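## Task

Take the tube with the lavender cap out of the rack by the window and seat it fully in the rack by the door, in the back row, second well from the left. Count every well, occupied or empty, as viewed from the front of that rack's bench. It fails if any tube touches the floor, if glass breaks (a drop of more than a few centimetres, roughly one well depth, or a hard knock), or if the robot falls or ends up tilted. All other tubes must end fully seated in their racks. The parked cart, pedal bin and stool can be moved. Finish by releasing the tube and moving the hand away.

## Robot and tools

Robot: a Rainbow Robotics RB-Y1. It has a wheeled base with two drive wheels and two rear casters (0.66 m long, 0.58 m wide, front edge 0.10 m ahead of the wheel axle). It cannot move sideways. On the base sits a folding leg and torso, with two seven-joint arms, each with a parallel gripper, and a pan/tilt head. Cameras: head_camera, left_wrist_camera, right_wrist_camera.

Frames: the base frame has its origin on the floor between the drive wheels, with x forward, y left and z up. The chest, left_hand and right_hand positions are reported in it. A hand point is the spot between its finger pads. The fingers point along the hand's -z and close along its x. Printed hand positions drift from the truth, more so at long reach. The odometry frame is the base frame where the scene began. base_odometry counts wheel turns only, so slipping shows as travel. Heading runs -3.142 to 3.142, positive to the left.

execute_actions: "actions" is a list holding one action or none. An empty list just reports the state and images. "cameras" picks which images come back; leave it out, or use null or ["all"], for all three, or [] for none. The "pictures" line gives the image order.
An action can contain:
- "base": exactly one key. translate_m is a relative drive straight ahead in metres, from where the base last measured itself; forward is positive, range -3 to 3. rotate_rad is a relative turn in place in radians; left (counter-clockwise seen from above) is positive, range -3.2 to 3.2. A move that would need more than 8.667 s is refused.
- "joints": one flat object covering the whole robot (torso, both arms, head), keyed by joint name. Each value is an absolute target, not an offset. Units are radians, except left_gripper_m and right_gripper_m, which are the pad gap in metres (0 to 0.1). Ranges: torso_squat_rad 0 to 1.2 (larger lowers a level chest); torso_shift_rad -0.3 to 0.6 (positive pushes hips forward); torso_pitch_rad -0.2 to 1.4 (positive leans forward); torso_yaw_rad -1.5 to 1.5 (positive turns left). For each arm: shoulder_pitch -2.356 to 2.356 (0 hangs; negative raises forward and inward); left_shoulder_roll_rad 0 to 3.141 and right_shoulder_roll_rad -3.141 to 0 (moving away from zero spreads the arm outward); shoulder_yaw -2.094 to 2.094 (positive swings a bent forearm left, on both arms); elbow -2.617 to 0.01 (negative bends); forearm_roll -3.141 to 3.141; wrist_pitch -1.57 to 1.919 (negative tips the hand forward); hand_roll -2.705 to 2.705. The roll joints on both arms are positive counter-clockwise seen from above on a hanging arm. head_pan_rad -0.523 to 0.523 (positive left), head_tilt_rad -0.35 to 1.57 (positive looks down). A joint counts as done within ±0.02 (grippers ±0.004). Joints you leave out may still be driving toward earlier targets.
The torso also obeys combined limits: squat + shift <= 1.52; squat - shift + pitch <= 1.57; shift + 0.5 pitch - 0.4 squat <= 0.7; shift + 0.3 pitch - 0.5 squat <= 0.39. Breaking one leaves the torso partway and reports off_target.
- "speeds": caps for this action only. translate_m 0.05 to 0.4 m/s, rotate_rad 0.1 to 1.509 rad/s; the defaults are the maxima.
- "min_time_s": 0.1 to 8 s, a lower bound on how long each arm and head motion lasts.
Unknown keys or out-of-range values refuse the call, and nothing moves. No action runs beyond 15 s.

wait: "seconds" 0 to 10. It commands nothing and returns state and images.
zoom_image: "camera" plus "region" [x0, y0, x1, y1] in pixels of that camera's latest full image, origin at the top-left, at most 504 by 504.
finished_scene: "scene" is the current scene's number. It ends the scene for good, so only call it once the tube is seated, released and the hand is clear.

Results: base_status and joint_status describe how each commanded motion ended. done = reached (for the base, the wheels turned the full amount even if they slipped). off_target = stopped short and may still push. contact_stop = something pushed back hard; the whole torso group, or that arm's group, stops and holds. time_out = took too long. stopped_with_arm = the torso halted because an arm hit something. limit_stop_at_own_body = halted just before self-contact; move the arm and the torso apart. limit_stop_at_<name> = a built-in limit. "joint command not followed" with a "cause:" line means an arm's targets were withheld to avoid a self or arm-to-arm collision, and it suggests what to send next; its gripper still moves. on_its_own lists uncommanded parts, and "held at" is their held target. After any stop, first back the arm off in its own action, then the torso. If both hands hold one object and the torso contact-stops at once with nothing in the way, resend every arm joint at its reported position, then the torso command. Motor temperatures are listed per arm in joint order. MOTOR HOT appears from 65 °C; at 80 °C the brakes lock (OVER-TEMPERATURE FAULT, limit_stop_at_motor_heat). A torque fault freezes everything for 10 s. After either, send your targets again.

Gripping: command an opening at least 0.005 m narrower than the tube. off_target on the gripper is then expected.

Avoid: dropping or knocking tubes (lower each tube fully into its well before opening), tubes reaching the floor, and unseating neighbouring tubes. Don't let the arms collide or press on each other, and don't overload a joint. Don't put too much weight far ahead of the wheels, which can tip the robot. The base does not stop on contact, and a bent leg can jut past the front edge and slide the robot back unnoticed. Occasionally a loose object gets nudged by an outside push. The robot holds its last command while you think.

Each tool is called after "Request:" as name(argument=value, ...), one argument or row to a line, values as JSON.

## Session

Request:
execute_actions(
  actions=[],
)

Scene clock: 0.00 s.
Motor temperatures (°C, as the motors report them): left_arm=[30 29 28 33 34 38 32] | right_arm=[29 29 30 31 30 27 33]
base_odometry: x=+0.000 y=+0.000 heading=+0.000 (m, m, rad; odometry frame)
base_status: not commanded
joint_positions: torso_squat_rad=+0.350 torso_shift_rad=+0.000 torso_pitch_rad=+0.001 torso_yaw_rad=-0.001 left_shoulder_pitch_rad=+0.037 left_shoulder_roll_rad=+0.030 left_shoulder_yaw_rad=+0.040 left_elbow_rad=-0.273 left_forearm_roll_rad=-0.014 left_wrist_pitch_rad=+0.020 left_hand_roll_rad=-0.012 left_gripper_m=+0.101 right_shoulder_pitch_rad=-0.047 right_shoulder_roll_rad=-0.020 right_shoulder_yaw_rad=+0.011 right_elbow_rad=-0.230 right_forearm_roll_rad=-0.024 right_wrist_pitch_rad=-0.027 right_hand_roll_rad=+0.036 right_gripper_m=+0.100 head_pan_rad=+0.000 head_tilt_rad=+0.400
joint_status: not commanded
chest: x=-0.2275 y=+0.0006 z=+1.2476 quat_wxyz=(+1.000, -0.001, +0.001, +0.000) (m; base frame)
left_hand: x=-0.1267 y=+0.2487 z=+0.5696 quat_wxyz=(+0.994, +0.019, -0.108, +0.010) (m; base frame)
right_hand: x=-0.0778 y=-0.2322 z=+0.5784 quat_wxyz=(+0.989, -0.010, -0.149, +0.020) (m; base frame)
pictures: head_camera, left_wrist_camera, right_wrist_camera
Images, in order (width x height): head_camera 896x504, left_wrist_camera 644x364, right_wrist_camera 644x364.

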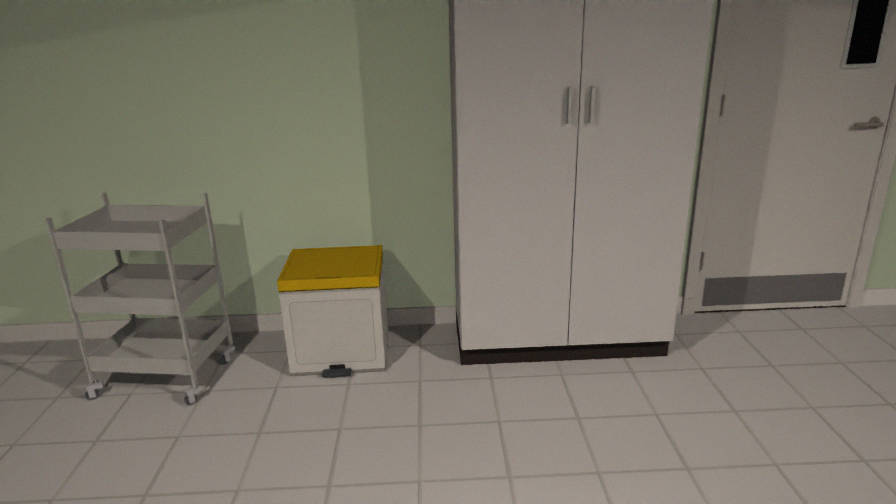

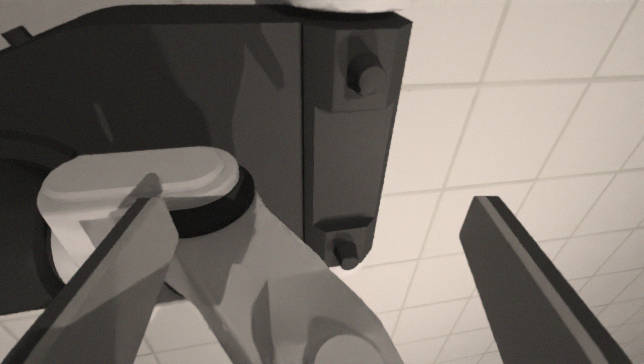

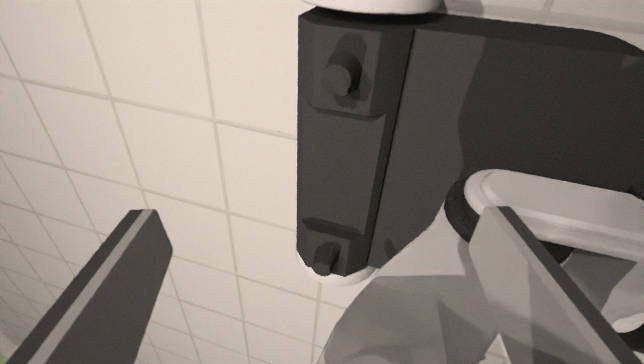

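Request:
execute_actions(
  actions=[
    {"base":{"rotate_rad":-1.3}},
  ],
  cameras=["head_camera"],
)

Request:
execute_actions(
  actions=[
    {"base":{"rotate_rad":-1.3}},
  ],
  cameras=["head_camera"],
)

Request:
execute_actions(
  actions=[
    {"base":{"rotate_rad":-1.3}},
  ],
  cameras=["head_camera"],
)

Request:
execute_actions(
  actions=[
    {"base":{"rotate_rad":-1.3}},
  ],
  cameras=["head_camera"],
)

Scene clock: 6.33 s.
Motor temperatures (°C, as the motors report them): left_arm=[30 29 28 33 34 38 32] | right_arm=[29 29 30 31 30 27 33]
base_odometry: x=+0.000 y=+0.000 heading=-1.300 (m, m, rad; odometry frame)
base_status: done
joint_positions: torso_squat_rad=+0.350 torso_shift_rad=+0.000 torso_pitch_rad=+0.001 torso_yaw_rad=-0.001 left_shoulder_pitch_rad=+0.037 left_shoulder_roll_rad=+0.030 left_shoulder_yaw_rad=+0.040 left_elbow_rad=-0.273 left_forearm_roll_rad=-0.014 left_wrist_pitch_rad=+0.020 left_hand_roll_rad=-0.012 left_gripper_m=+0.101 right_shoulder_pitch_rad=-0.047 right_shoulder_roll_rad=-0.020 right_shoulder_yaw_rad=+0.011 right_elbow_rad=-0.230 right_forearm_roll_rad=-0.024 right_wrist_pitch_rad=-0.027 right_hand_roll_rad=+0.036 right_gripper_m=+0.100 head_pan_rad=+0.000 head_tilt_rad=+0.400
joint_status: not commanded
chest: x=-0.2275 y=+0.0006 z=+1.2476 quat_wxyz=(+1.000, -0.001, +0.001, +0.000) (m; base frame)
left_hand: x=-0.1267 y=+0.2487 z=+0.5696 quat_wxyz=(+0.994, +0.019, -0.108, +0.010) (m; base frame)
right_hand: x=-0.0778 y=-0.2322 z=+0.5784 quat_wxyz=(+0.989, -0.010, -0.149, +0.020) (m; base frame)
pictures: head_camera
Images, in order (width x height): head_camera 896x504.

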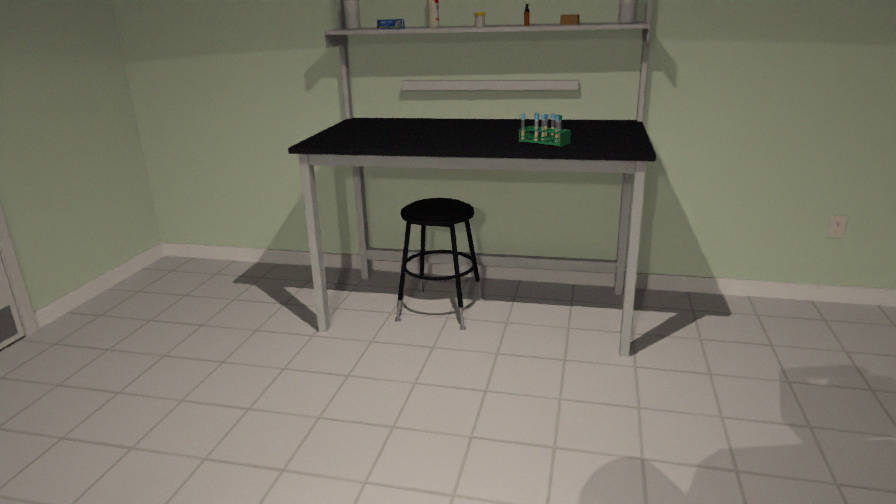

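Scene clock: 9.90 s.
Motor temperatures (°C, as the motors report them): left_arm=[30 29 28 33 34 38 32] | right_arm=[29 29 30 31 30 27 33]
base_odometry: x=+0.000 y=+0.000 heading=-2.599 (m, m, rad; odometry frame)
base_status: done
joint_positions: torso_squat_rad=+0.350 torso_shift_rad=+0.000 torso_pitch_rad=+0.001 torso_yaw_rad=-0.001 left_shoulder_pitch_rad=+0.037 left_shoulder_roll_rad=+0.030 left_shoulder_yaw_rad=+0.040 left_elbow_rad=-0.273 left_forearm_roll_rad=-0.014 left_wrist_pitch_rad=+0.020 left_hand_roll_rad=-0.012 left_gripper_m=+0.101 right_shoulder_pitch_rad=-0.047 right_shoulder_roll_rad=-0.020 right_shoulder_yaw_rad=+0.011 right_elbow_rad=-0.230 right_forearm_roll_rad=-0.024 right_wrist_pitch_rad=-0.027 right_hand_roll_rad=+0.036 right_gripper_m=+0.100 head_pan_rad=+0.000 head_tilt_rad=+0.400
joint_status: not commanded
chest: x=-0.2275 y=+0.0006 z=+1.2476 quat_wxyz=(+1.000, -0.001, +0.001, +0.000) (m; base frame)
left_hand: x=-0.1267 y=+0.2487 z=+0.5696 quat_wxyz=(+0.994, +0.019, -0.108, +0.010) (m; base frame)
right_hand: x=-0.0778 y=-0.2322 z=+0.5784 quat_wxyz=(+0.989, -0.010, -0.149, +0.020) (m; base frame)
pictures: head_camera
Images, in order (width x height): head_camera 896x504.

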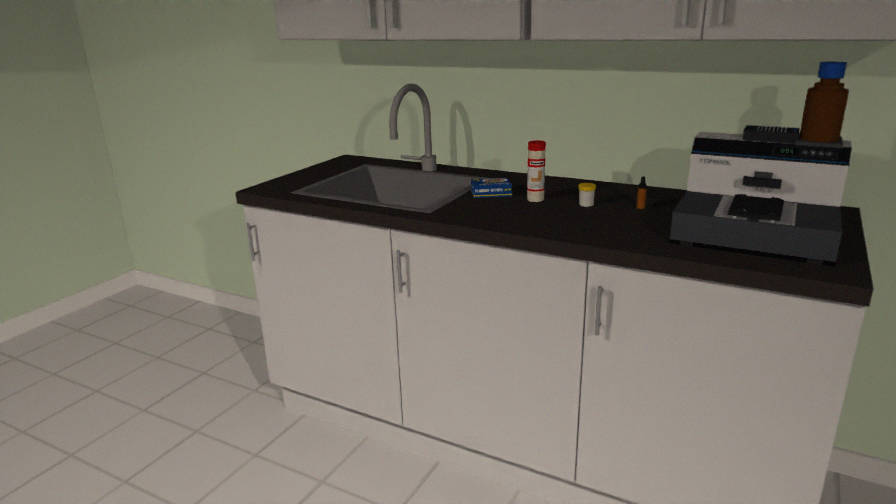

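Scene clock: 13.43 s.
Motor temperatures (°C, as the motors report them): left_arm=[30 29 28 33 34 38 32] | right_arm=[29 29 30 31 30 27 33]
base_odometry: x=+0.000 y=+0.000 heading=+2.384 (m, m, rad; odometry frame)
base_status: done
joint_positions: torso_squat_rad=+0.350 torso_shift_rad=+0.000 torso_pitch_rad=+0.001 torso_yaw_rad=-0.001 left_shoulder_pitch_rad=+0.037 left_shoulder_roll_rad=+0.030 left_shoulder_yaw_rad=+0.040 left_elbow_rad=-0.273 left_forearm_roll_rad=-0.014 left_wrist_pitch_rad=+0.020 left_hand_roll_rad=-0.012 left_gripper_m=+0.101 right_shoulder_pitch_rad=-0.047 right_shoulder_roll_rad=-0.020 right_shoulder_yaw_rad=+0.011 right_elbow_rad=-0.230 right_forearm_roll_rad=-0.024 right_wrist_pitch_rad=-0.027 right_hand_roll_rad=+0.036 right_gripper_m=+0.100 head_pan_rad=+0.000 head_tilt_rad=+0.400
joint_status: not commanded
chest: x=-0.2276 y=+0.0006 z=+1.2476 quat_wxyz=(+1.000, -0.001, +0.001, +0.000) (m; base frame)
left_hand: x=-0.1267 y=+0.2487 z=+0.5696 quat_wxyz=(+0.994, +0.019, -0.108, +0.010) (m; base frame)
right_hand: x=-0.0778 y=-0.2322 z=+0.5784 quat_wxyz=(+0.989, -0.010, -0.149, +0.020) (m; base frame)
pictures: head_camera
Images, in order (width x height): head_camera 896x504.

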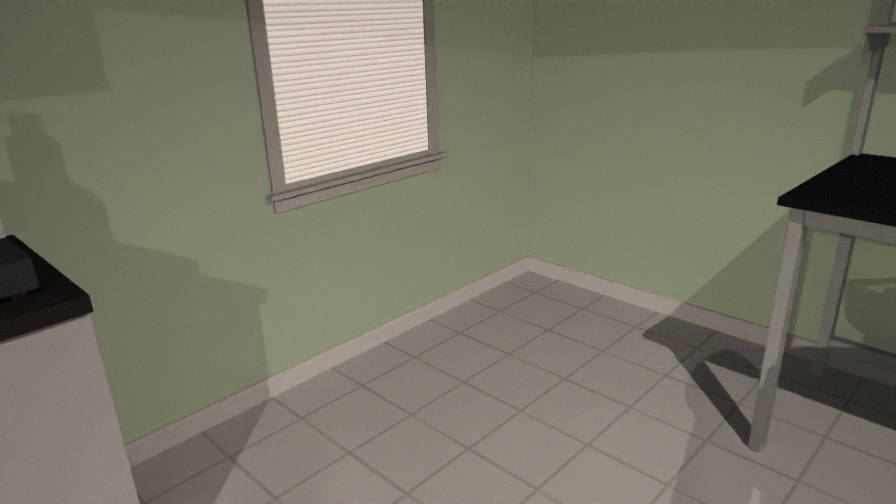

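Scene clock: 16.97 s.
Motor temperatures (°C, as the motors report them): left_arm=[30 29 28 33 34 38 32] | right_arm=[29 29 30 31 30 27 33]
base_odometry: x=+0.000 y=+0.000 heading=+1.084 (m, m, rad; odometry frame)
base_status: done
joint_positions: torso_squat_rad=+0.350 torso_shift_rad=+0.000 torso_pitch_rad=+0.001 torso_yaw_rad=-0.001 left_shoulder_pitch_rad=+0.037 left_shoulder_roll_rad=+0.030 left_shoulder_yaw_rad=+0.040 left_elbow_rad=-0.273 left_forearm_roll_rad=-0.014 left_wrist_pitch_rad=+0.020 left_hand_roll_rad=-0.012 left_gripper_m=+0.101 right_shoulder_pitch_rad=-0.047 right_shoulder_roll_rad=-0.020 right_shoulder_yaw_rad=+0.011 right_elbow_rad=-0.230 right_forearm_roll_rad=-0.024 right_wrist_pitch_rad=-0.027 right_hand_roll_rad=+0.036 right_gripper_m=+0.100 head_pan_rad=+0.000 head_tilt_rad=+0.400
joint_status: not commanded
chest: x=-0.2276 y=+0.0006 z=+1.2476 quat_wxyz=(+1.000, -0.001, +0.001, +0.000) (m; base frame)
left_hand: x=-0.1267 y=+0.2487 z=+0.5696 quat_wxyz=(+0.994, +0.019, -0.108, +0.010) (m; base frame)
right_hand: x=-0.0778 y=-0.2322 z=+0.5784 quat_wxyz=(+0.989, -0.010, -0.149, +0.020) (m; base frame)
pictures: head_camera
Images, in order (width x height): head_camera 896x504.

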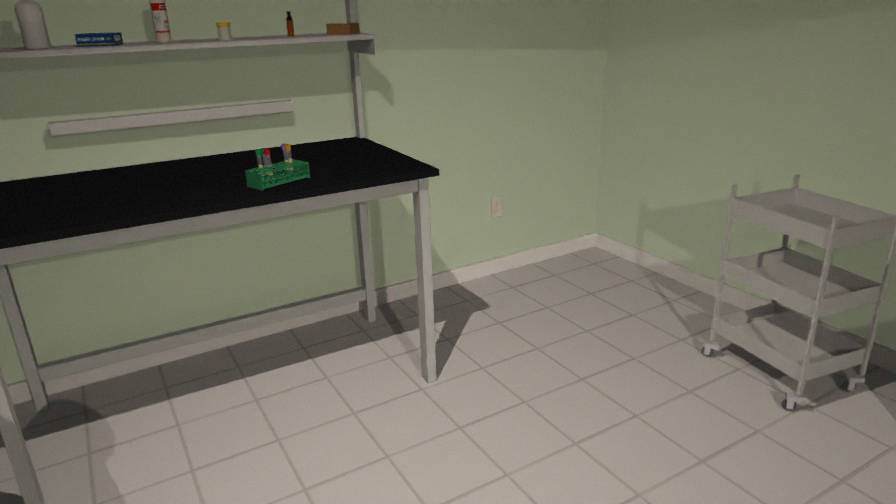

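Request:
execute_actions(
  actions=[
    {"base":{"rotate_rad":0.6}},
  ],
  cameras=["head_camera"],
)

Scene clock: 22.37 s.
Motor temperatures (°C, as the motors report them): left_arm=[30 29 28 33 34 38 32] | right_arm=[29 29 30 31 30 27 33]
base_odometry: x=+0.000 y=+0.000 heading=+1.684 (m, m, rad; odometry frame)
base_status: done
joint_positions: torso_squat_rad=+0.350 torso_shift_rad=+0.000 torso_pitch_rad=+0.001 torso_yaw_rad=-0.001 left_shoulder_pitch_rad=+0.037 left_shoulder_roll_rad=+0.030 left_shoulder_yaw_rad=+0.040 left_elbow_rad=-0.273 left_forearm_roll_rad=-0.014 left_wrist_pitch_rad=+0.020 left_hand_roll_rad=-0.012 left_gripper_m=+0.101 right_shoulder_pitch_rad=-0.047 right_shoulder_roll_rad=-0.020 right_shoulder_yaw_rad=+0.011 right_elbow_rad=-0.230 right_forearm_roll_rad=-0.024 right_wrist_pitch_rad=-0.027 right_hand_roll_rad=+0.036 right_gripper_m=+0.100 head_pan_rad=+0.000 head_tilt_rad=+0.400
joint_status: not commanded
chest: x=-0.2276 y=+0.0005 z=+1.2476 quat_wxyz=(+1.000, -0.001, +0.001, +0.000) (m; base frame)
left_hand: x=-0.1267 y=+0.2486 z=+0.5696 quat_wxyz=(+0.994, +0.019, -0.108, +0.010) (m; base frame)
right_hand: x=-0.0778 y=-0.2322 z=+0.5784 quat_wxyz=(+0.989, -0.010, -0.149, +0.020) (m; base frame)
pictures: head_camera
Images, in order (width x height): head_camera 896x504.

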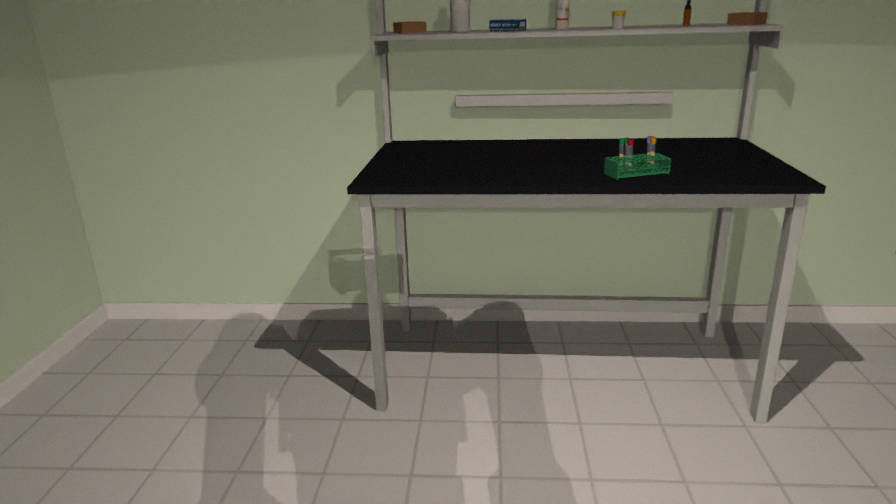

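Request:
execute_actions(
  actions=[
    {"base":{"rotate_rad":-0.34},"joints":{"right_shoulder_pitch_rad":-0.5,"right_elbow_rad":-1.3,"right_wrist_pitch_rad":1.8,"torso_squat_rad":0.1}},
  ],
  cameras=[],
)

Request:
execute_actions(
  actions=[
    {"base":{"translate_m":1.3}},
  ],
  cameras=[],
)

Request:
execute_actions(
  actions=[
    {"base":{"rotate_rad":0.36},"joints":{"head_tilt_rad":0.7}},
  ],
)

Scene clock: 30.83 s.
Motor temperatures (°C, as the motors report them): left_arm=[30 29 28 33 34 38 32] | right_arm=[29 29 30 31 30 27 33]
base_odometry: x=+0.000 y=+0.000 heading=+1.344 (m, m, rad; odometry frame)
base_status: done
joint_positions: torso_squat_rad=+0.100 torso_shift_rad=+0.000 torso_pitch_rad=+0.001 torso_yaw_rad=-0.001 left_shoulder_pitch_rad=+0.037 left_shoulder_roll_rad=+0.030 left_shoulder_yaw_rad=+0.040 left_elbow_rad=-0.273 left_forearm_roll_rad=-0.014 left_wrist_pitch_rad=+0.020 left_hand_roll_rad=-0.012 left_gripper_m=+0.101 right_shoulder_pitch_rad=-0.500 right_shoulder_roll_rad=-0.020 right_shoulder_yaw_rad=+0.011 right_elbow_rad=-1.300 right_forearm_roll_rad=-0.024 right_wrist_pitch_rad=+1.800 right_hand_roll_rad=+0.036 right_gripper_m=+0.100 head_pan_rad=+0.000 head_tilt_rad=+0.400
joint_status: all done
chest: x=-0.2275 y=+0.0006 z=+1.2864 quat_wxyz=(+1.000, -0.001, +0.001, +0.000) (m; base frame)
left_hand: x=-0.1267 y=+0.2487 z=+0.6085 quat_wxyz=(+0.994, +0.019, -0.108, +0.010) (m; base frame)
right_hand: x=+0.1717 y=-0.1758 z=+0.9235 quat_wxyz=(+0.994, -0.021, +0.016, +0.102) (m; base frame)
pictures: none
No camera images: the call's "cameras" was empty. Leave "cameras" out to get every camera's image.

Scene clock: 35.63 s.
Motor temperatures (°C, as the motors report them): left_arm=[30 29 28 33 34 38 32] | right_arm=[29 29 30 31 30 27 33]
base_odometry: x=+0.292 y=+1.267 heading=+1.344 (m, m, rad; odometry frame)
base_status: done
joint_positions: torso_squat_rad=+0.100 torso_shift_rad=+0.000 torso_pitch_rad=+0.001 torso_yaw_rad=-0.001 left_shoulder_pitch_rad=+0.036 left_shoulder_roll_rad=+0.030 left_shoulder_yaw_rad=+0.040 left_elbow_rad=-0.273 left_forearm_roll_rad=-0.014 left_wrist_pitch_rad=+0.020 left_hand_roll_rad=-0.012 left_gripper_m=+0.101 right_shoulder_pitch_rad=-0.500 right_shoulder_roll_rad=-0.020 right_shoulder_yaw_rad=+0.011 right_elbow_rad=-1.300 right_forearm_roll_rad=-0.024 right_wrist_pitch_rad=+1.800 right_hand_roll_rad=+0.036 right_gripper_m=+0.100 head_pan_rad=+0.000 head_tilt_rad=+0.400
joint_status: not commanded
chest: x=-0.2275 y=+0.0006 z=+1.2864 quat_wxyz=(+1.000, -0.001, +0.001, +0.000) (m; base frame)
left_hand: x=-0.1266 y=+0.2487 z=+0.6085 quat_wxyz=(+0.994, +0.019, -0.108, +0.010) (m; base frame)
right_hand: x=+0.1717 y=-0.1758 z=+0.9235 quat_wxyz=(+0.994, -0.021, +0.016, +0.102) (m; base frame)
pictures: none
No camera images: the call's "cameras" was empty. Leave "cameras" out to get every camera's image.

Scene clock: 37.90 s.
Motor temperatures (°C, as the motors report them): left_arm=[30 29 28 33 34 38 32] | right_arm=[29 29 30 31 30 27 33]
base_odometry: x=+0.292 y=+1.267 heading=+1.704 (m, m, rad; odometry frame)
base_status: done
joint_positions: torso_squat_rad=+0.100 torso_shift_rad=+0.000 torso_pitch_rad=+0.001 torso_yaw_rad=-0.001 left_shoulder_pitch_rad=+0.036 left_shoulder_roll_rad=+0.030 left_shoulder_yaw_rad=+0.040 left_elbow_rad=-0.273 left_forearm_roll_rad=-0.014 left_wrist_pitch_rad=+0.020 left_hand_roll_rad=-0.012 left_gripper_m=+0.101 right_shoulder_pitch_rad=-0.500 right_shoulder_roll_rad=-0.020 right_shoulder_yaw_rad=+0.011 right_elbow_rad=-1.300 right_forearm_roll_rad=-0.024 right_wrist_pitch_rad=+1.800 right_hand_roll_rad=+0.036 right_gripper_m=+0.100 head_pan_rad=+0.000 head_tilt_rad=+0.700
joint_status: all done
chest: x=-0.2275 y=+0.0006 z=+1.2864 quat_wxyz=(+1.000, -0.001, +0.001, +0.000) (m; base frame)
left_hand: x=-0.1266 y=+0.2487 z=+0.6085 quat_wxyz=(+0.994, +0.019, -0.108, +0.010) (m; base frame)
right_hand: x=+0.1717 y=-0.1758 z=+0.9235 quat_wxyz=(+0.994, -0.021, +0.016, +0.102) (m; base frame)
pictures: head_camera, left_wrist_camera, right_wrist_camera
Images, in order (width x height): head_camera 896x504, left_wrist_camera 644x364, right_wrist_camera 644x364.

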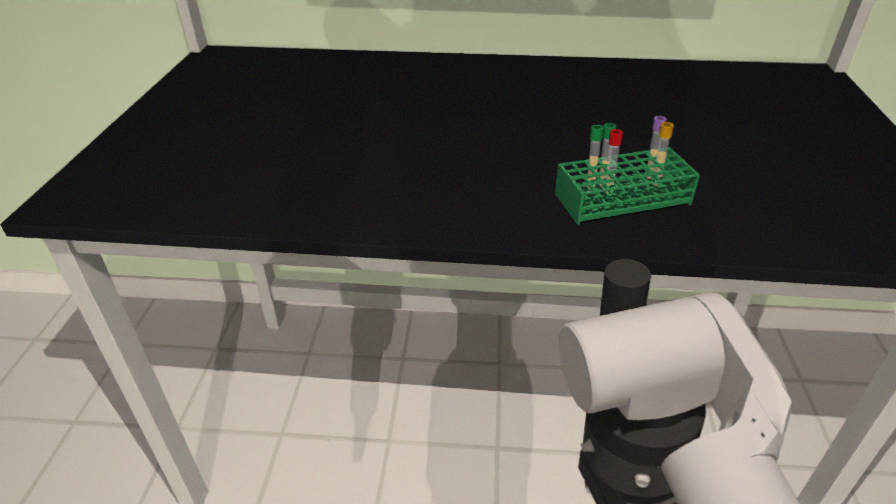

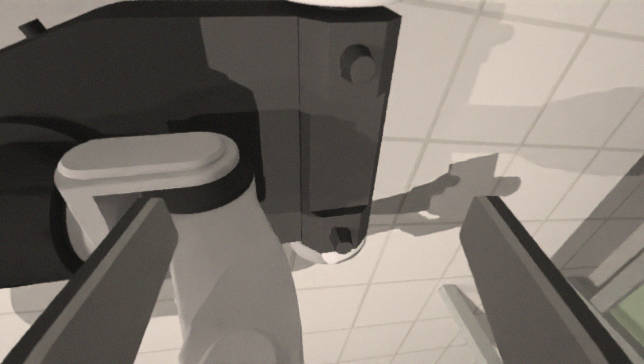

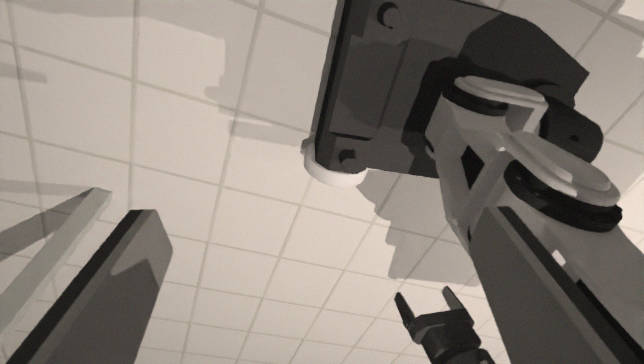

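Request:
execute_actions(
  actions=[
    {"joints":{"right_shoulder_pitch_rad":-1.2,"right_elbow_rad":-0.7,"right_wrist_pitch_rad":1.9,"right_shoulder_roll_rad":-0.2,"right_hand_roll_rad":1.6,"torso_squat_rad":0.0,"right_gripper_m":0.05}},
  ],
)

Scene clock: 43.33 s.
Motor temperatures (°C, as the motors report them): left_arm=[30 29 28 33 34 38 32] | right_arm=[29 29 30 31 30 27 33]
base_odometry: x=+0.292 y=+1.267 heading=+1.703 (m, m, rad; odometry frame)
base_status: not commanded
joint_positions: torso_squat_rad=+0.000 torso_shift_rad=+0.000 torso_pitch_rad=+0.002 torso_yaw_rad=-0.001 left_shoulder_pitch_rad=+0.037 left_shoulder_roll_rad=+0.030 left_shoulder_yaw_rad=+0.040 left_elbow_rad=-0.273 left_forearm_roll_rad=-0.014 left_wrist_pitch_rad=+0.020 left_hand_roll_rad=-0.012 left_gripper_m=+0.101 right_shoulder_pitch_rad=-1.200 right_shoulder_roll_rad=-0.200 right_shoulder_yaw_rad=+0.011 right_elbow_rad=-0.700 right_forearm_roll_rad=-0.024 right_wrist_pitch_rad=+1.900 right_hand_roll_rad=+1.600 right_gripper_m=+0.050 head_pan_rad=+0.000 head_tilt_rad=+0.700
joint_status: all done
chest: x=-0.2275 y=+0.0006 z=+1.2899 quat_wxyz=(+1.000, -0.001, +0.001, +0.000) (m; base frame)
left_hand: x=-0.1267 y=+0.2487 z=+0.6120 quat_wxyz=(+0.994, +0.019, -0.108, +0.010) (m; base frame)
right_hand: x=+0.2862 y=-0.2195 z=+1.1078 quat_wxyz=(+0.635, -0.088, +0.111, +0.759) (m; base frame)
pictures: head_camera, left_wrist_camera, right_wrist_camera
Images, in order (width x height): head_camera 896x504, left_wrist_camera 644x364, right_wrist_camera 644x364.

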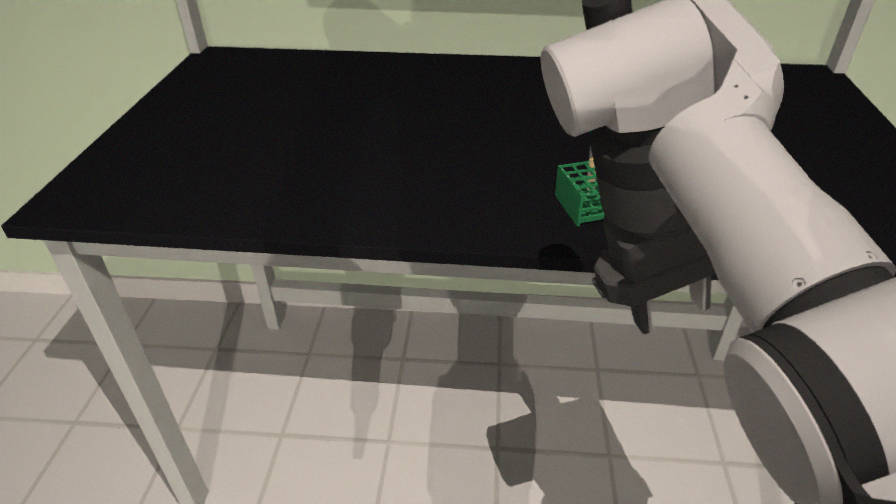

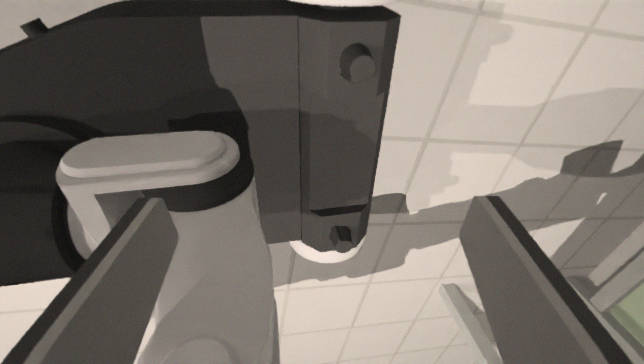

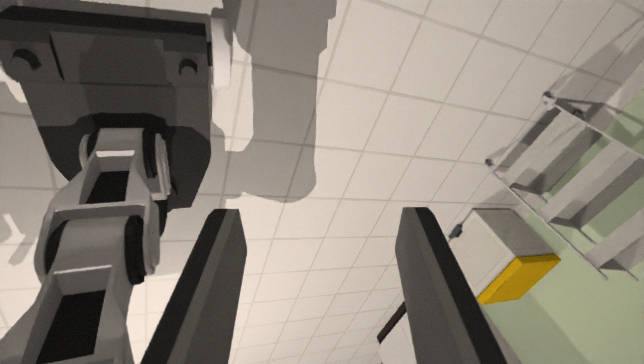

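Request:
execute_actions(
  actions=[
    {"base":{"translate_m":0.25},"joints":{"right_forearm_roll_rad":-0.32}},
  ],
)

Scene clock: 49.87 s.
Motor temperatures (°C, as the motors report them): left_arm=[30 29 28 33 34 38 32] | right_arm=[30 29 30 31 30 27 33]
base_odometry: x=+0.259 y=+1.515 heading=+1.704 (m, m, rad; odometry frame)
base_status: done
joint_positions: torso_squat_rad=+0.000 torso_shift_rad=+0.000 torso_pitch_rad=+0.001 torso_yaw_rad=-0.001 left_shoulder_pitch_rad=+0.036 left_shoulder_roll_rad=+0.030 left_shoulder_yaw_rad=+0.040 left_elbow_rad=-0.273 left_forearm_roll_rad=-0.014 left_wrist_pitch_rad=+0.020 left_hand_roll_rad=-0.012 left_gripper_m=+0.101 right_shoulder_pitch_rad=-1.200 right_shoulder_roll_rad=-0.200 right_shoulder_yaw_rad=+0.011 right_elbow_rad=-0.700 right_forearm_roll_rad=-0.320 right_wrist_pitch_rad=+1.900 right_hand_roll_rad=+1.600 right_gripper_m=+0.050 head_pan_rad=+0.000 head_tilt_rad=+0.700
joint_status: all done
chest: x=-0.2275 y=+0.0006 z=+1.2899 quat_wxyz=(+1.000, -0.001, +0.001, +0.000) (m; base frame)
left_hand: x=-0.1266 y=+0.2487 z=+0.6120 quat_wxyz=(+0.994, +0.019, -0.108, +0.010) (m; base frame)
right_hand: x=+0.2737 y=-0.1570 z=+1.0989 quat_wxyz=(+0.607, +0.021, +0.022, +0.794) (m; base frame)
pictures: head_camera, left_wrist_camera, right_wrist_camera
Images, in order (width x height): head_camera 896x504, left_wrist_camera 644x364, right_wrist_camera 644x364.

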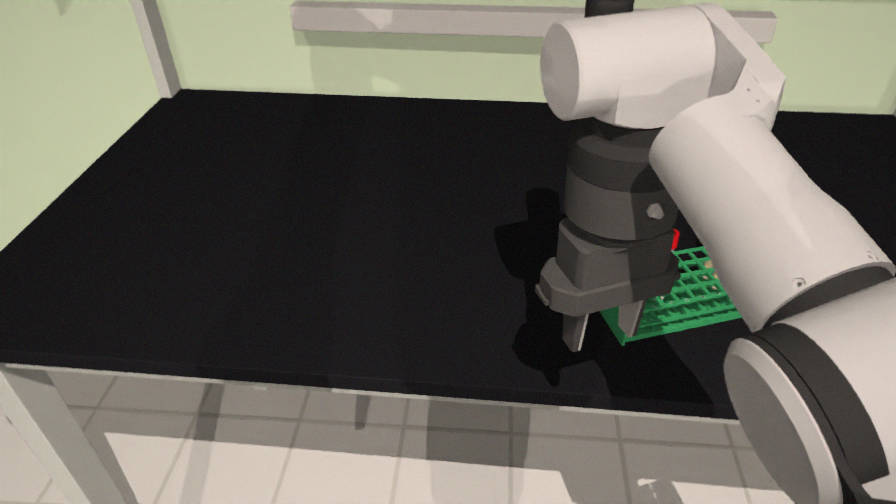

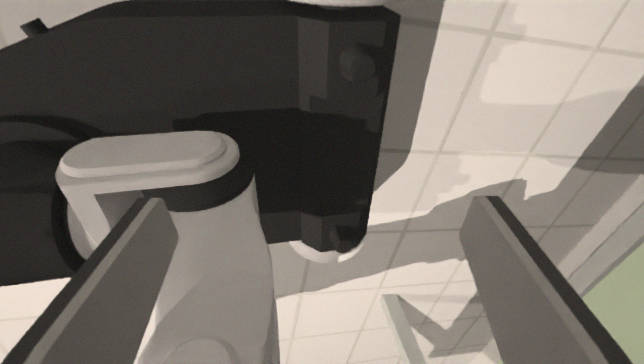

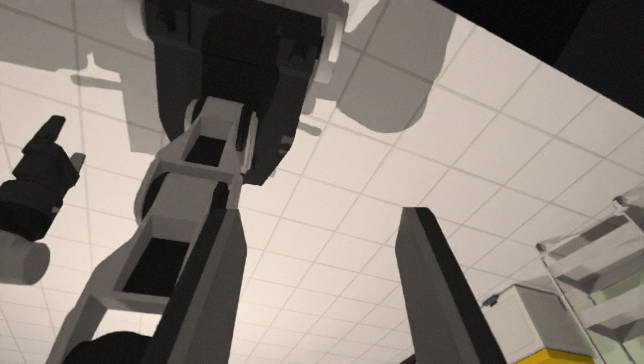

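Request:
execute_actions(
  actions=[
    {"base":{"translate_m":0.2},"joints":{"torso_yaw_rad":-0.25,"right_hand_roll_rad":1.85,"head_pan_rad":-0.1,"head_tilt_rad":0.9}},
  ],
  cameras=["head_camera","right_wrist_camera"],
)

Scene clock: 56.63 s.
Motor temperatures (°C, as the motors report them): left_arm=[30 29 28 33 34 38 32] | right_arm=[30 29 30 31 30 27 33]
base_odometry: x=+0.233 y=+1.713 heading=+1.705 (m, m, rad; odometry frame)
base_status: done
joint_positions: torso_squat_rad=+0.000 torso_shift_rad=+0.000 torso_pitch_rad=+0.002 torso_yaw_rad=-0.250 left_shoulder_pitch_rad=+0.036 left_shoulder_roll_rad=+0.030 left_shoulder_yaw_rad=+0.040 left_elbow_rad=-0.273 left_forearm_roll_rad=-0.014 left_wrist_pitch_rad=+0.020 left_hand_roll_rad=-0.012 left_gripper_m=+0.101 right_shoulder_pitch_rad=-1.200 right_shoulder_roll_rad=-0.200 right_shoulder_yaw_rad=+0.011 right_elbow_rad=-0.700 right_forearm_roll_rad=-0.320 right_wrist_pitch_rad=+1.900 right_hand_roll_rad=+1.850 right_gripper_m=+0.050 head_pan_rad=-0.100 head_tilt_rad=+0.900
joint_status: all done
chest: x=-0.2274 y=+0.0006 z=+1.2899 quat_wxyz=(+0.992, -0.001, +0.001, -0.125) (m; base frame)
left_hand: x=-0.0683 y=+0.2158 z=+0.6119 quat_wxyz=(+0.987, +0.005, -0.110, -0.113) (m; base frame)
right_hand: x=+0.2194 y=-0.2758 z=+1.0991 quat_wxyz=(+0.607, +0.026, +0.017, +0.794) (m; base frame)
pictures: head_camera, right_wrist_camera
Images, in order (width x height): head_camera 896x504, right_wrist_camera 644x364.

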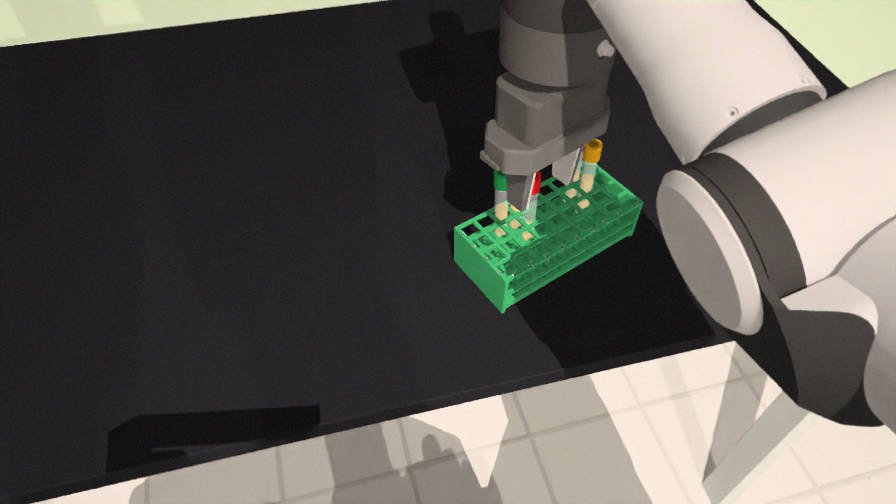

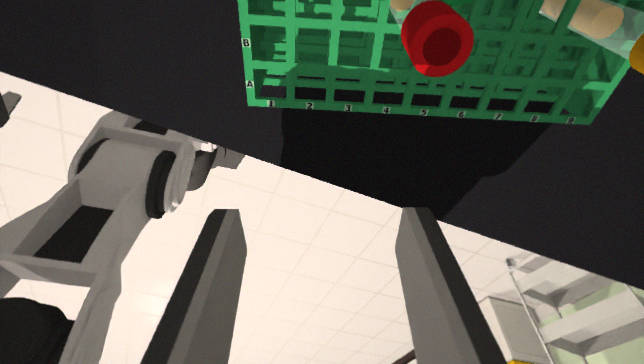

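Request:
execute_actions(
  actions=[
    {"base":{"translate_m":0.1},"joints":{"torso_yaw_rad":-0.37,"right_hand_roll_rad":1.97}},
  ],
  cameras=["head_camera","right_wrist_camera"],
)

Scene clock: 62.97 s.
Motor temperatures (°C, as the motors report them): left_arm=[30 29 28 33 34 38 32] | right_arm=[30 29 30 31 30 27 33]
base_odometry: x=+0.219 y=+1.812 heading=+1.706 (m, m, rad; odometry frame)
base_status: done
joint_positions: torso_squat_rad=+0.000 torso_shift_rad=+0.000 torso_pitch_rad=+0.002 torso_yaw_rad=-0.370 left_shoulder_pitch_rad=+0.036 left_shoulder_roll_rad=+0.030 left_shoulder_yaw_rad=+0.040 left_elbow_rad=-0.273 left_forearm_roll_rad=-0.014 left_wrist_pitch_rad=+0.020 left_hand_roll_rad=-0.012 left_gripper_m=+0.101 right_shoulder_pitch_rad=-1.200 right_shoulder_roll_rad=-0.200 right_shoulder_yaw_rad=+0.011 right_elbow_rad=-0.700 right_forearm_roll_rad=-0.320 right_wrist_pitch_rad=+1.900 right_hand_roll_rad=+1.970 right_gripper_m=+0.050 head_pan_rad=-0.100 head_tilt_rad=+0.900
joint_status: all done
chest: x=-0.2275 y=+0.0006 z=+1.2899 quat_wxyz=(+0.983, -0.001, +0.001, -0.184) (m; base frame)
left_hand: x=-0.0436 y=+0.1951 z=+0.6119 quat_wxyz=(+0.979, -0.001, -0.110, -0.172) (m; base frame)
right_hand: x=+0.1831 y=-0.3273 z=+1.0992 quat_wxyz=(+0.607, +0.028, +0.013, +0.794) (m; base frame)
pictures: head_camera, right_wrist_camera
Images, in order (width x height): head_camera 896x504, right_wrist_camera 644x364.

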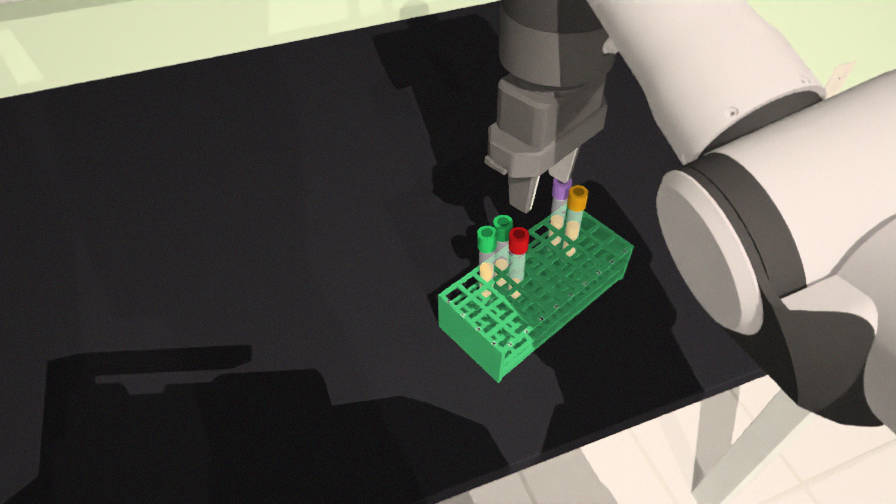

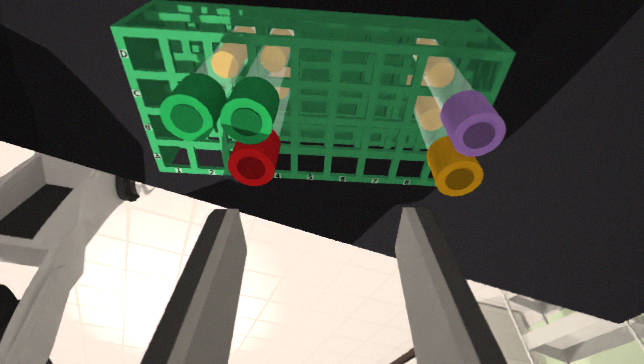

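Request:
execute_actions(
  actions=[
    {"joints":{"right_shoulder_pitch_rad":-1.3,"right_elbow_rad":-0.6}},
  ],
  cameras=[],
)

Request:
execute_actions(
  actions=[
    {"base":{"translate_m":0.065},"joints":{"torso_yaw_rad":-0.47,"right_hand_roll_rad":2.07}},
  ],
  cameras=["head_camera","right_wrist_camera"],
)

Scene clock: 71.40 s.
Motor temperatures (°C, as the motors report them): left_arm=[30 29 28 33 34 38 32] | right_arm=[30 29 30 31 30 27 33]
base_odometry: x=+0.219 y=+1.812 heading=+1.706 (m, m, rad; odometry frame)
base_status: not commanded
joint_positions: torso_squat_rad=+0.000 torso_shift_rad=+0.000 torso_pitch_rad=+0.002 torso_yaw_rad=-0.370 left_shoulder_pitch_rad=+0.036 left_shoulder_roll_rad=+0.030 left_shoulder_yaw_rad=+0.040 left_elbow_rad=-0.273 left_forearm_roll_rad=-0.014 left_wrist_pitch_rad=+0.020 left_hand_roll_rad=-0.012 left_gripper_m=+0.101 right_shoulder_pitch_rad=-1.300 right_shoulder_roll_rad=-0.200 right_shoulder_yaw_rad=+0.011 right_elbow_rad=-0.600 right_forearm_roll_rad=-0.320 right_wrist_pitch_rad=+1.900 right_hand_roll_rad=+1.970 right_gripper_m=+0.050 head_pan_rad=-0.100 head_tilt_rad=+0.900
joint_status: all done
chest: x=-0.2275 y=+0.0006 z=+1.2899 quat_wxyz=(+0.983, -0.001, +0.001, -0.184) (m; base frame)
left_hand: x=-0.0436 y=+0.1951 z=+0.6119 quat_wxyz=(+0.979, -0.001, -0.110, -0.172) (m; base frame)
right_hand: x=+0.1909 y=-0.3224 z=+1.1238 quat_wxyz=(+0.605, +0.026, +0.020, +0.795) (m; base frame)
pictures: none
No camera images: the call's "cameras" was empty. Leave "cameras" out to get every camera's image.

Scene clock: 72.73 s.
Motor temperatures (°C, as the motors report them): left_arm=[30 29 28 33 34 38 32] | right_arm=[30 29 30 31 30 27 33]
base_odometry: x=+0.210 y=+1.877 heading=+1.706 (m, m, rad; odometry frame)
base_status: done
joint_positions: torso_squat_rad=+0.000 torso_shift_rad=+0.000 torso_pitch_rad=+0.001 torso_yaw_rad=-0.470 left_shoulder_pitch_rad=+0.036 left_shoulder_roll_rad=+0.030 left_shoulder_yaw_rad=+0.040 left_elbow_rad=-0.273 left_forearm_roll_rad=-0.014 left_wrist_pitch_rad=+0.020 left_hand_roll_rad=-0.012 left_gripper_m=+0.101 right_shoulder_pitch_rad=-1.300 right_shoulder_roll_rad=-0.200 right_shoulder_yaw_rad=+0.011 right_elbow_rad=-0.600 right_forearm_roll_rad=-0.320 right_wrist_pitch_rad=+1.900 right_hand_roll_rad=+2.070 right_gripper_m=+0.050 head_pan_rad=-0.100 head_tilt_rad=+0.900
joint_status: all done
chest: x=-0.2275 y=+0.0006 z=+1.2899 quat_wxyz=(+0.973, -0.001, +0.001, -0.233) (m; base frame)
left_hand: x=-0.0250 y=+0.1757 z=+0.6119 quat_wxyz=(+0.969, -0.007, -0.110, -0.221) (m; base frame)
right_hand: x=+0.1566 y=-0.3626 z=+1.1239 quat_wxyz=(+0.605, +0.028, +0.018, +0.795) (m; base frame)
pictures: head_camera, right_wrist_camera
Images, in order (width x height): head_camera 896x504, right_wrist_camera 644x364.

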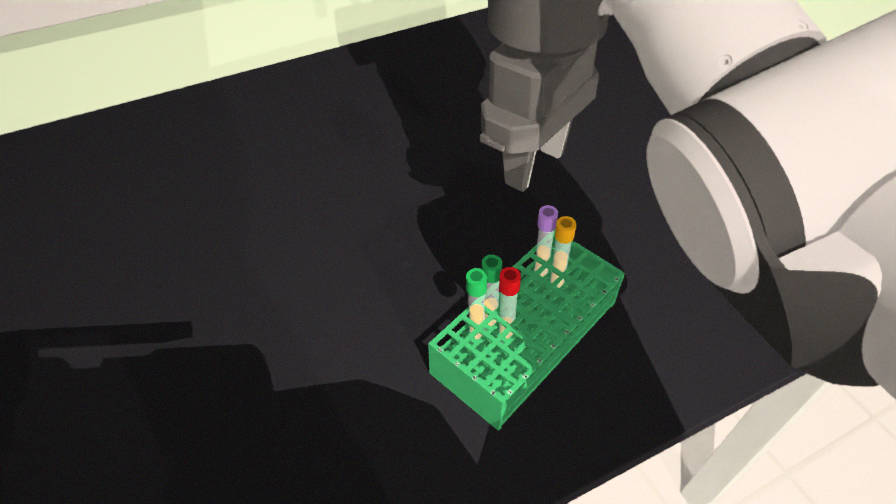

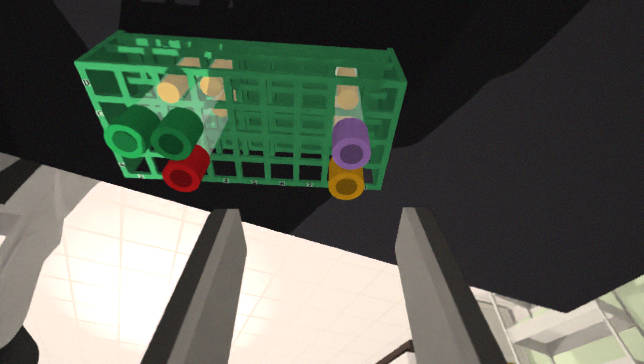

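Request:
execute_actions(
  actions=[
    {"joints":{"torso_yaw_rad":-0.5,"right_hand_roll_rad":2.1,"torso_squat_rad":0.3}},
  ],
  cameras=["head_camera","right_wrist_camera"],
)

Scene clock: 77.73 s.
Motor temperatures (°C, as the motors report them): left_arm=[30 29 28 33 34 38 32] | right_arm=[31 29 30 31 30 27 33]
base_odometry: x=+0.210 y=+1.877 heading=+1.706 (m, m, rad; odometry frame)
base_status: not commanded
joint_positions: torso_squat_rad=+0.300 torso_shift_rad=+0.000 torso_pitch_rad=+0.001 torso_yaw_rad=-0.500 left_shoulder_pitch_rad=+0.036 left_shoulder_roll_rad=+0.030 left_shoulder_yaw_rad=+0.040 left_elbow_rad=-0.273 left_forearm_roll_rad=-0.014 left_wrist_pitch_rad=+0.020 left_hand_roll_rad=-0.012 left_gripper_m=+0.101 right_shoulder_pitch_rad=-1.300 right_shoulder_roll_rad=-0.200 right_shoulder_yaw_rad=+0.011 right_elbow_rad=-0.600 right_forearm_roll_rad=-0.320 right_wrist_pitch_rad=+1.900 right_hand_roll_rad=+2.100 right_gripper_m=+0.050 head_pan_rad=-0.100 head_tilt_rad=+0.900
joint_status: all done
chest: x=-0.2276 y=+0.0006 z=+1.2587 quat_wxyz=(+0.969, -0.001, +0.000, -0.247) (m; base frame)
left_hand: x=-0.0198 y=+0.1695 z=+0.5807 quat_wxyz=(+0.966, -0.008, -0.110, -0.235) (m; base frame)
right_hand: x=+0.1455 y=-0.3740 z=+1.0927 quat_wxyz=(+0.605, +0.028, +0.017, +0.795) (m; base frame)
pictures: head_camera, right_wrist_camera
Images, in order (width x height): head_camera 896x504, right_wrist_camera 644x364.

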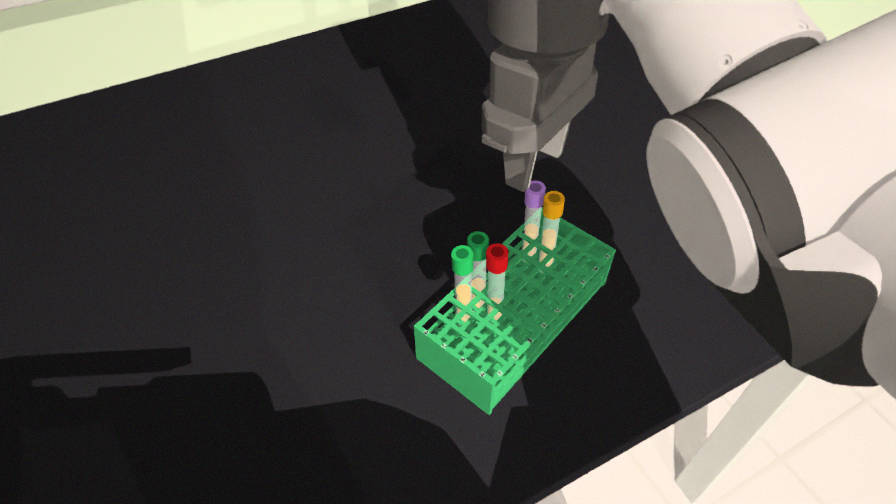

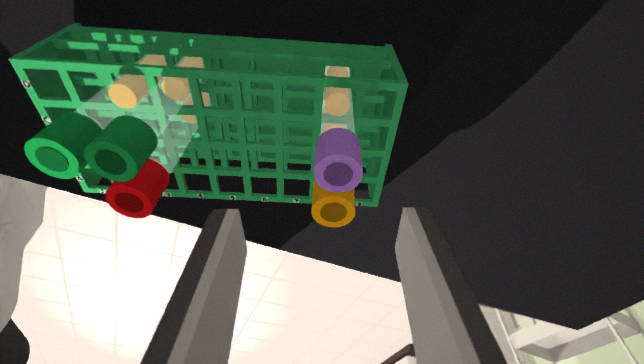

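Request:
execute_actions(
  actions=[
    {"base":{"translate_m":0.018},"joints":{"torso_yaw_rad":-0.515,"torso_squat_rad":0.42}},
  ],
  cameras=["head_camera","right_wrist_camera"],
)

Scene clock: 80.80 s.
Motor temperatures (°C, as the motors report them): left_arm=[30 29 28 33 34 38 32] | right_arm=[31 29 30 31 30 27 33]
base_odometry: x=+0.208 y=+1.894 heading=+1.707 (m, m, rad; odometry frame)
base_status: done
joint_positions: torso_squat_rad=+0.420 torso_shift_rad=+0.000 torso_pitch_rad=+0.001 torso_yaw_rad=-0.515 left_shoulder_pitch_rad=+0.036 left_shoulder_roll_rad=+0.030 left_shoulder_yaw_rad=+0.040 left_elbow_rad=-0.273 left_forearm_roll_rad=-0.014 left_wrist_pitch_rad=+0.020 left_hand_roll_rad=-0.012 left_gripper_m=+0.101 right_shoulder_pitch_rad=-1.300 right_shoulder_roll_rad=-0.200 right_shoulder_yaw_rad=+0.011 right_elbow_rad=-0.600 right_forearm_roll_rad=-0.320 right_wrist_pitch_rad=+1.900 right_hand_roll_rad=+2.100 right_gripper_m=+0.050 head_pan_rad=-0.100 head_tilt_rad=+0.900
joint_status: all done
chest: x=-0.2276 y=+0.0005 z=+1.2291 quat_wxyz=(+0.967, -0.001, +0.000, -0.255) (m; base frame)
left_hand: x=-0.0174 y=+0.1664 z=+0.5511 quat_wxyz=(+0.964, -0.009, -0.110, -0.243) (m; base frame)
right_hand: x=+0.1398 y=-0.3795 z=+1.0632 quat_wxyz=(+0.611, +0.028, +0.017, +0.791) (m; base frame)
pictures: head_camera, right_wrist_camera
Images, in order (width x height): head_camera 896x504, right_wrist_camera 644x364.

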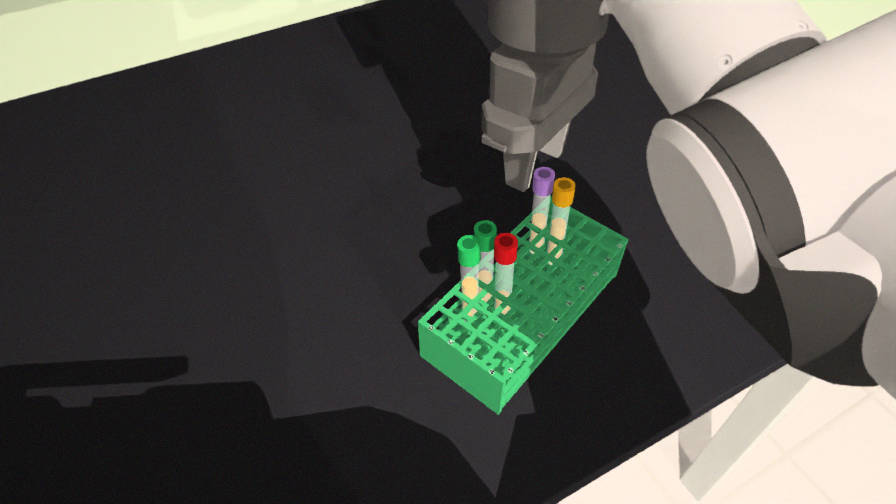

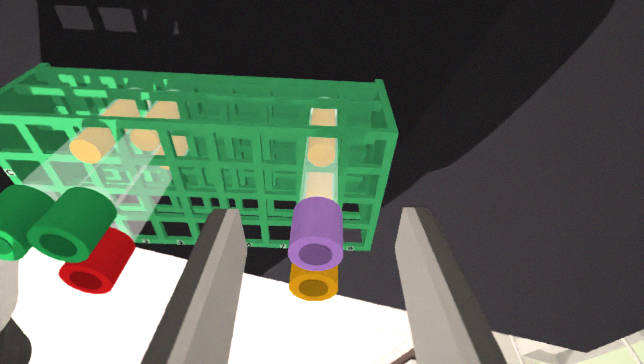

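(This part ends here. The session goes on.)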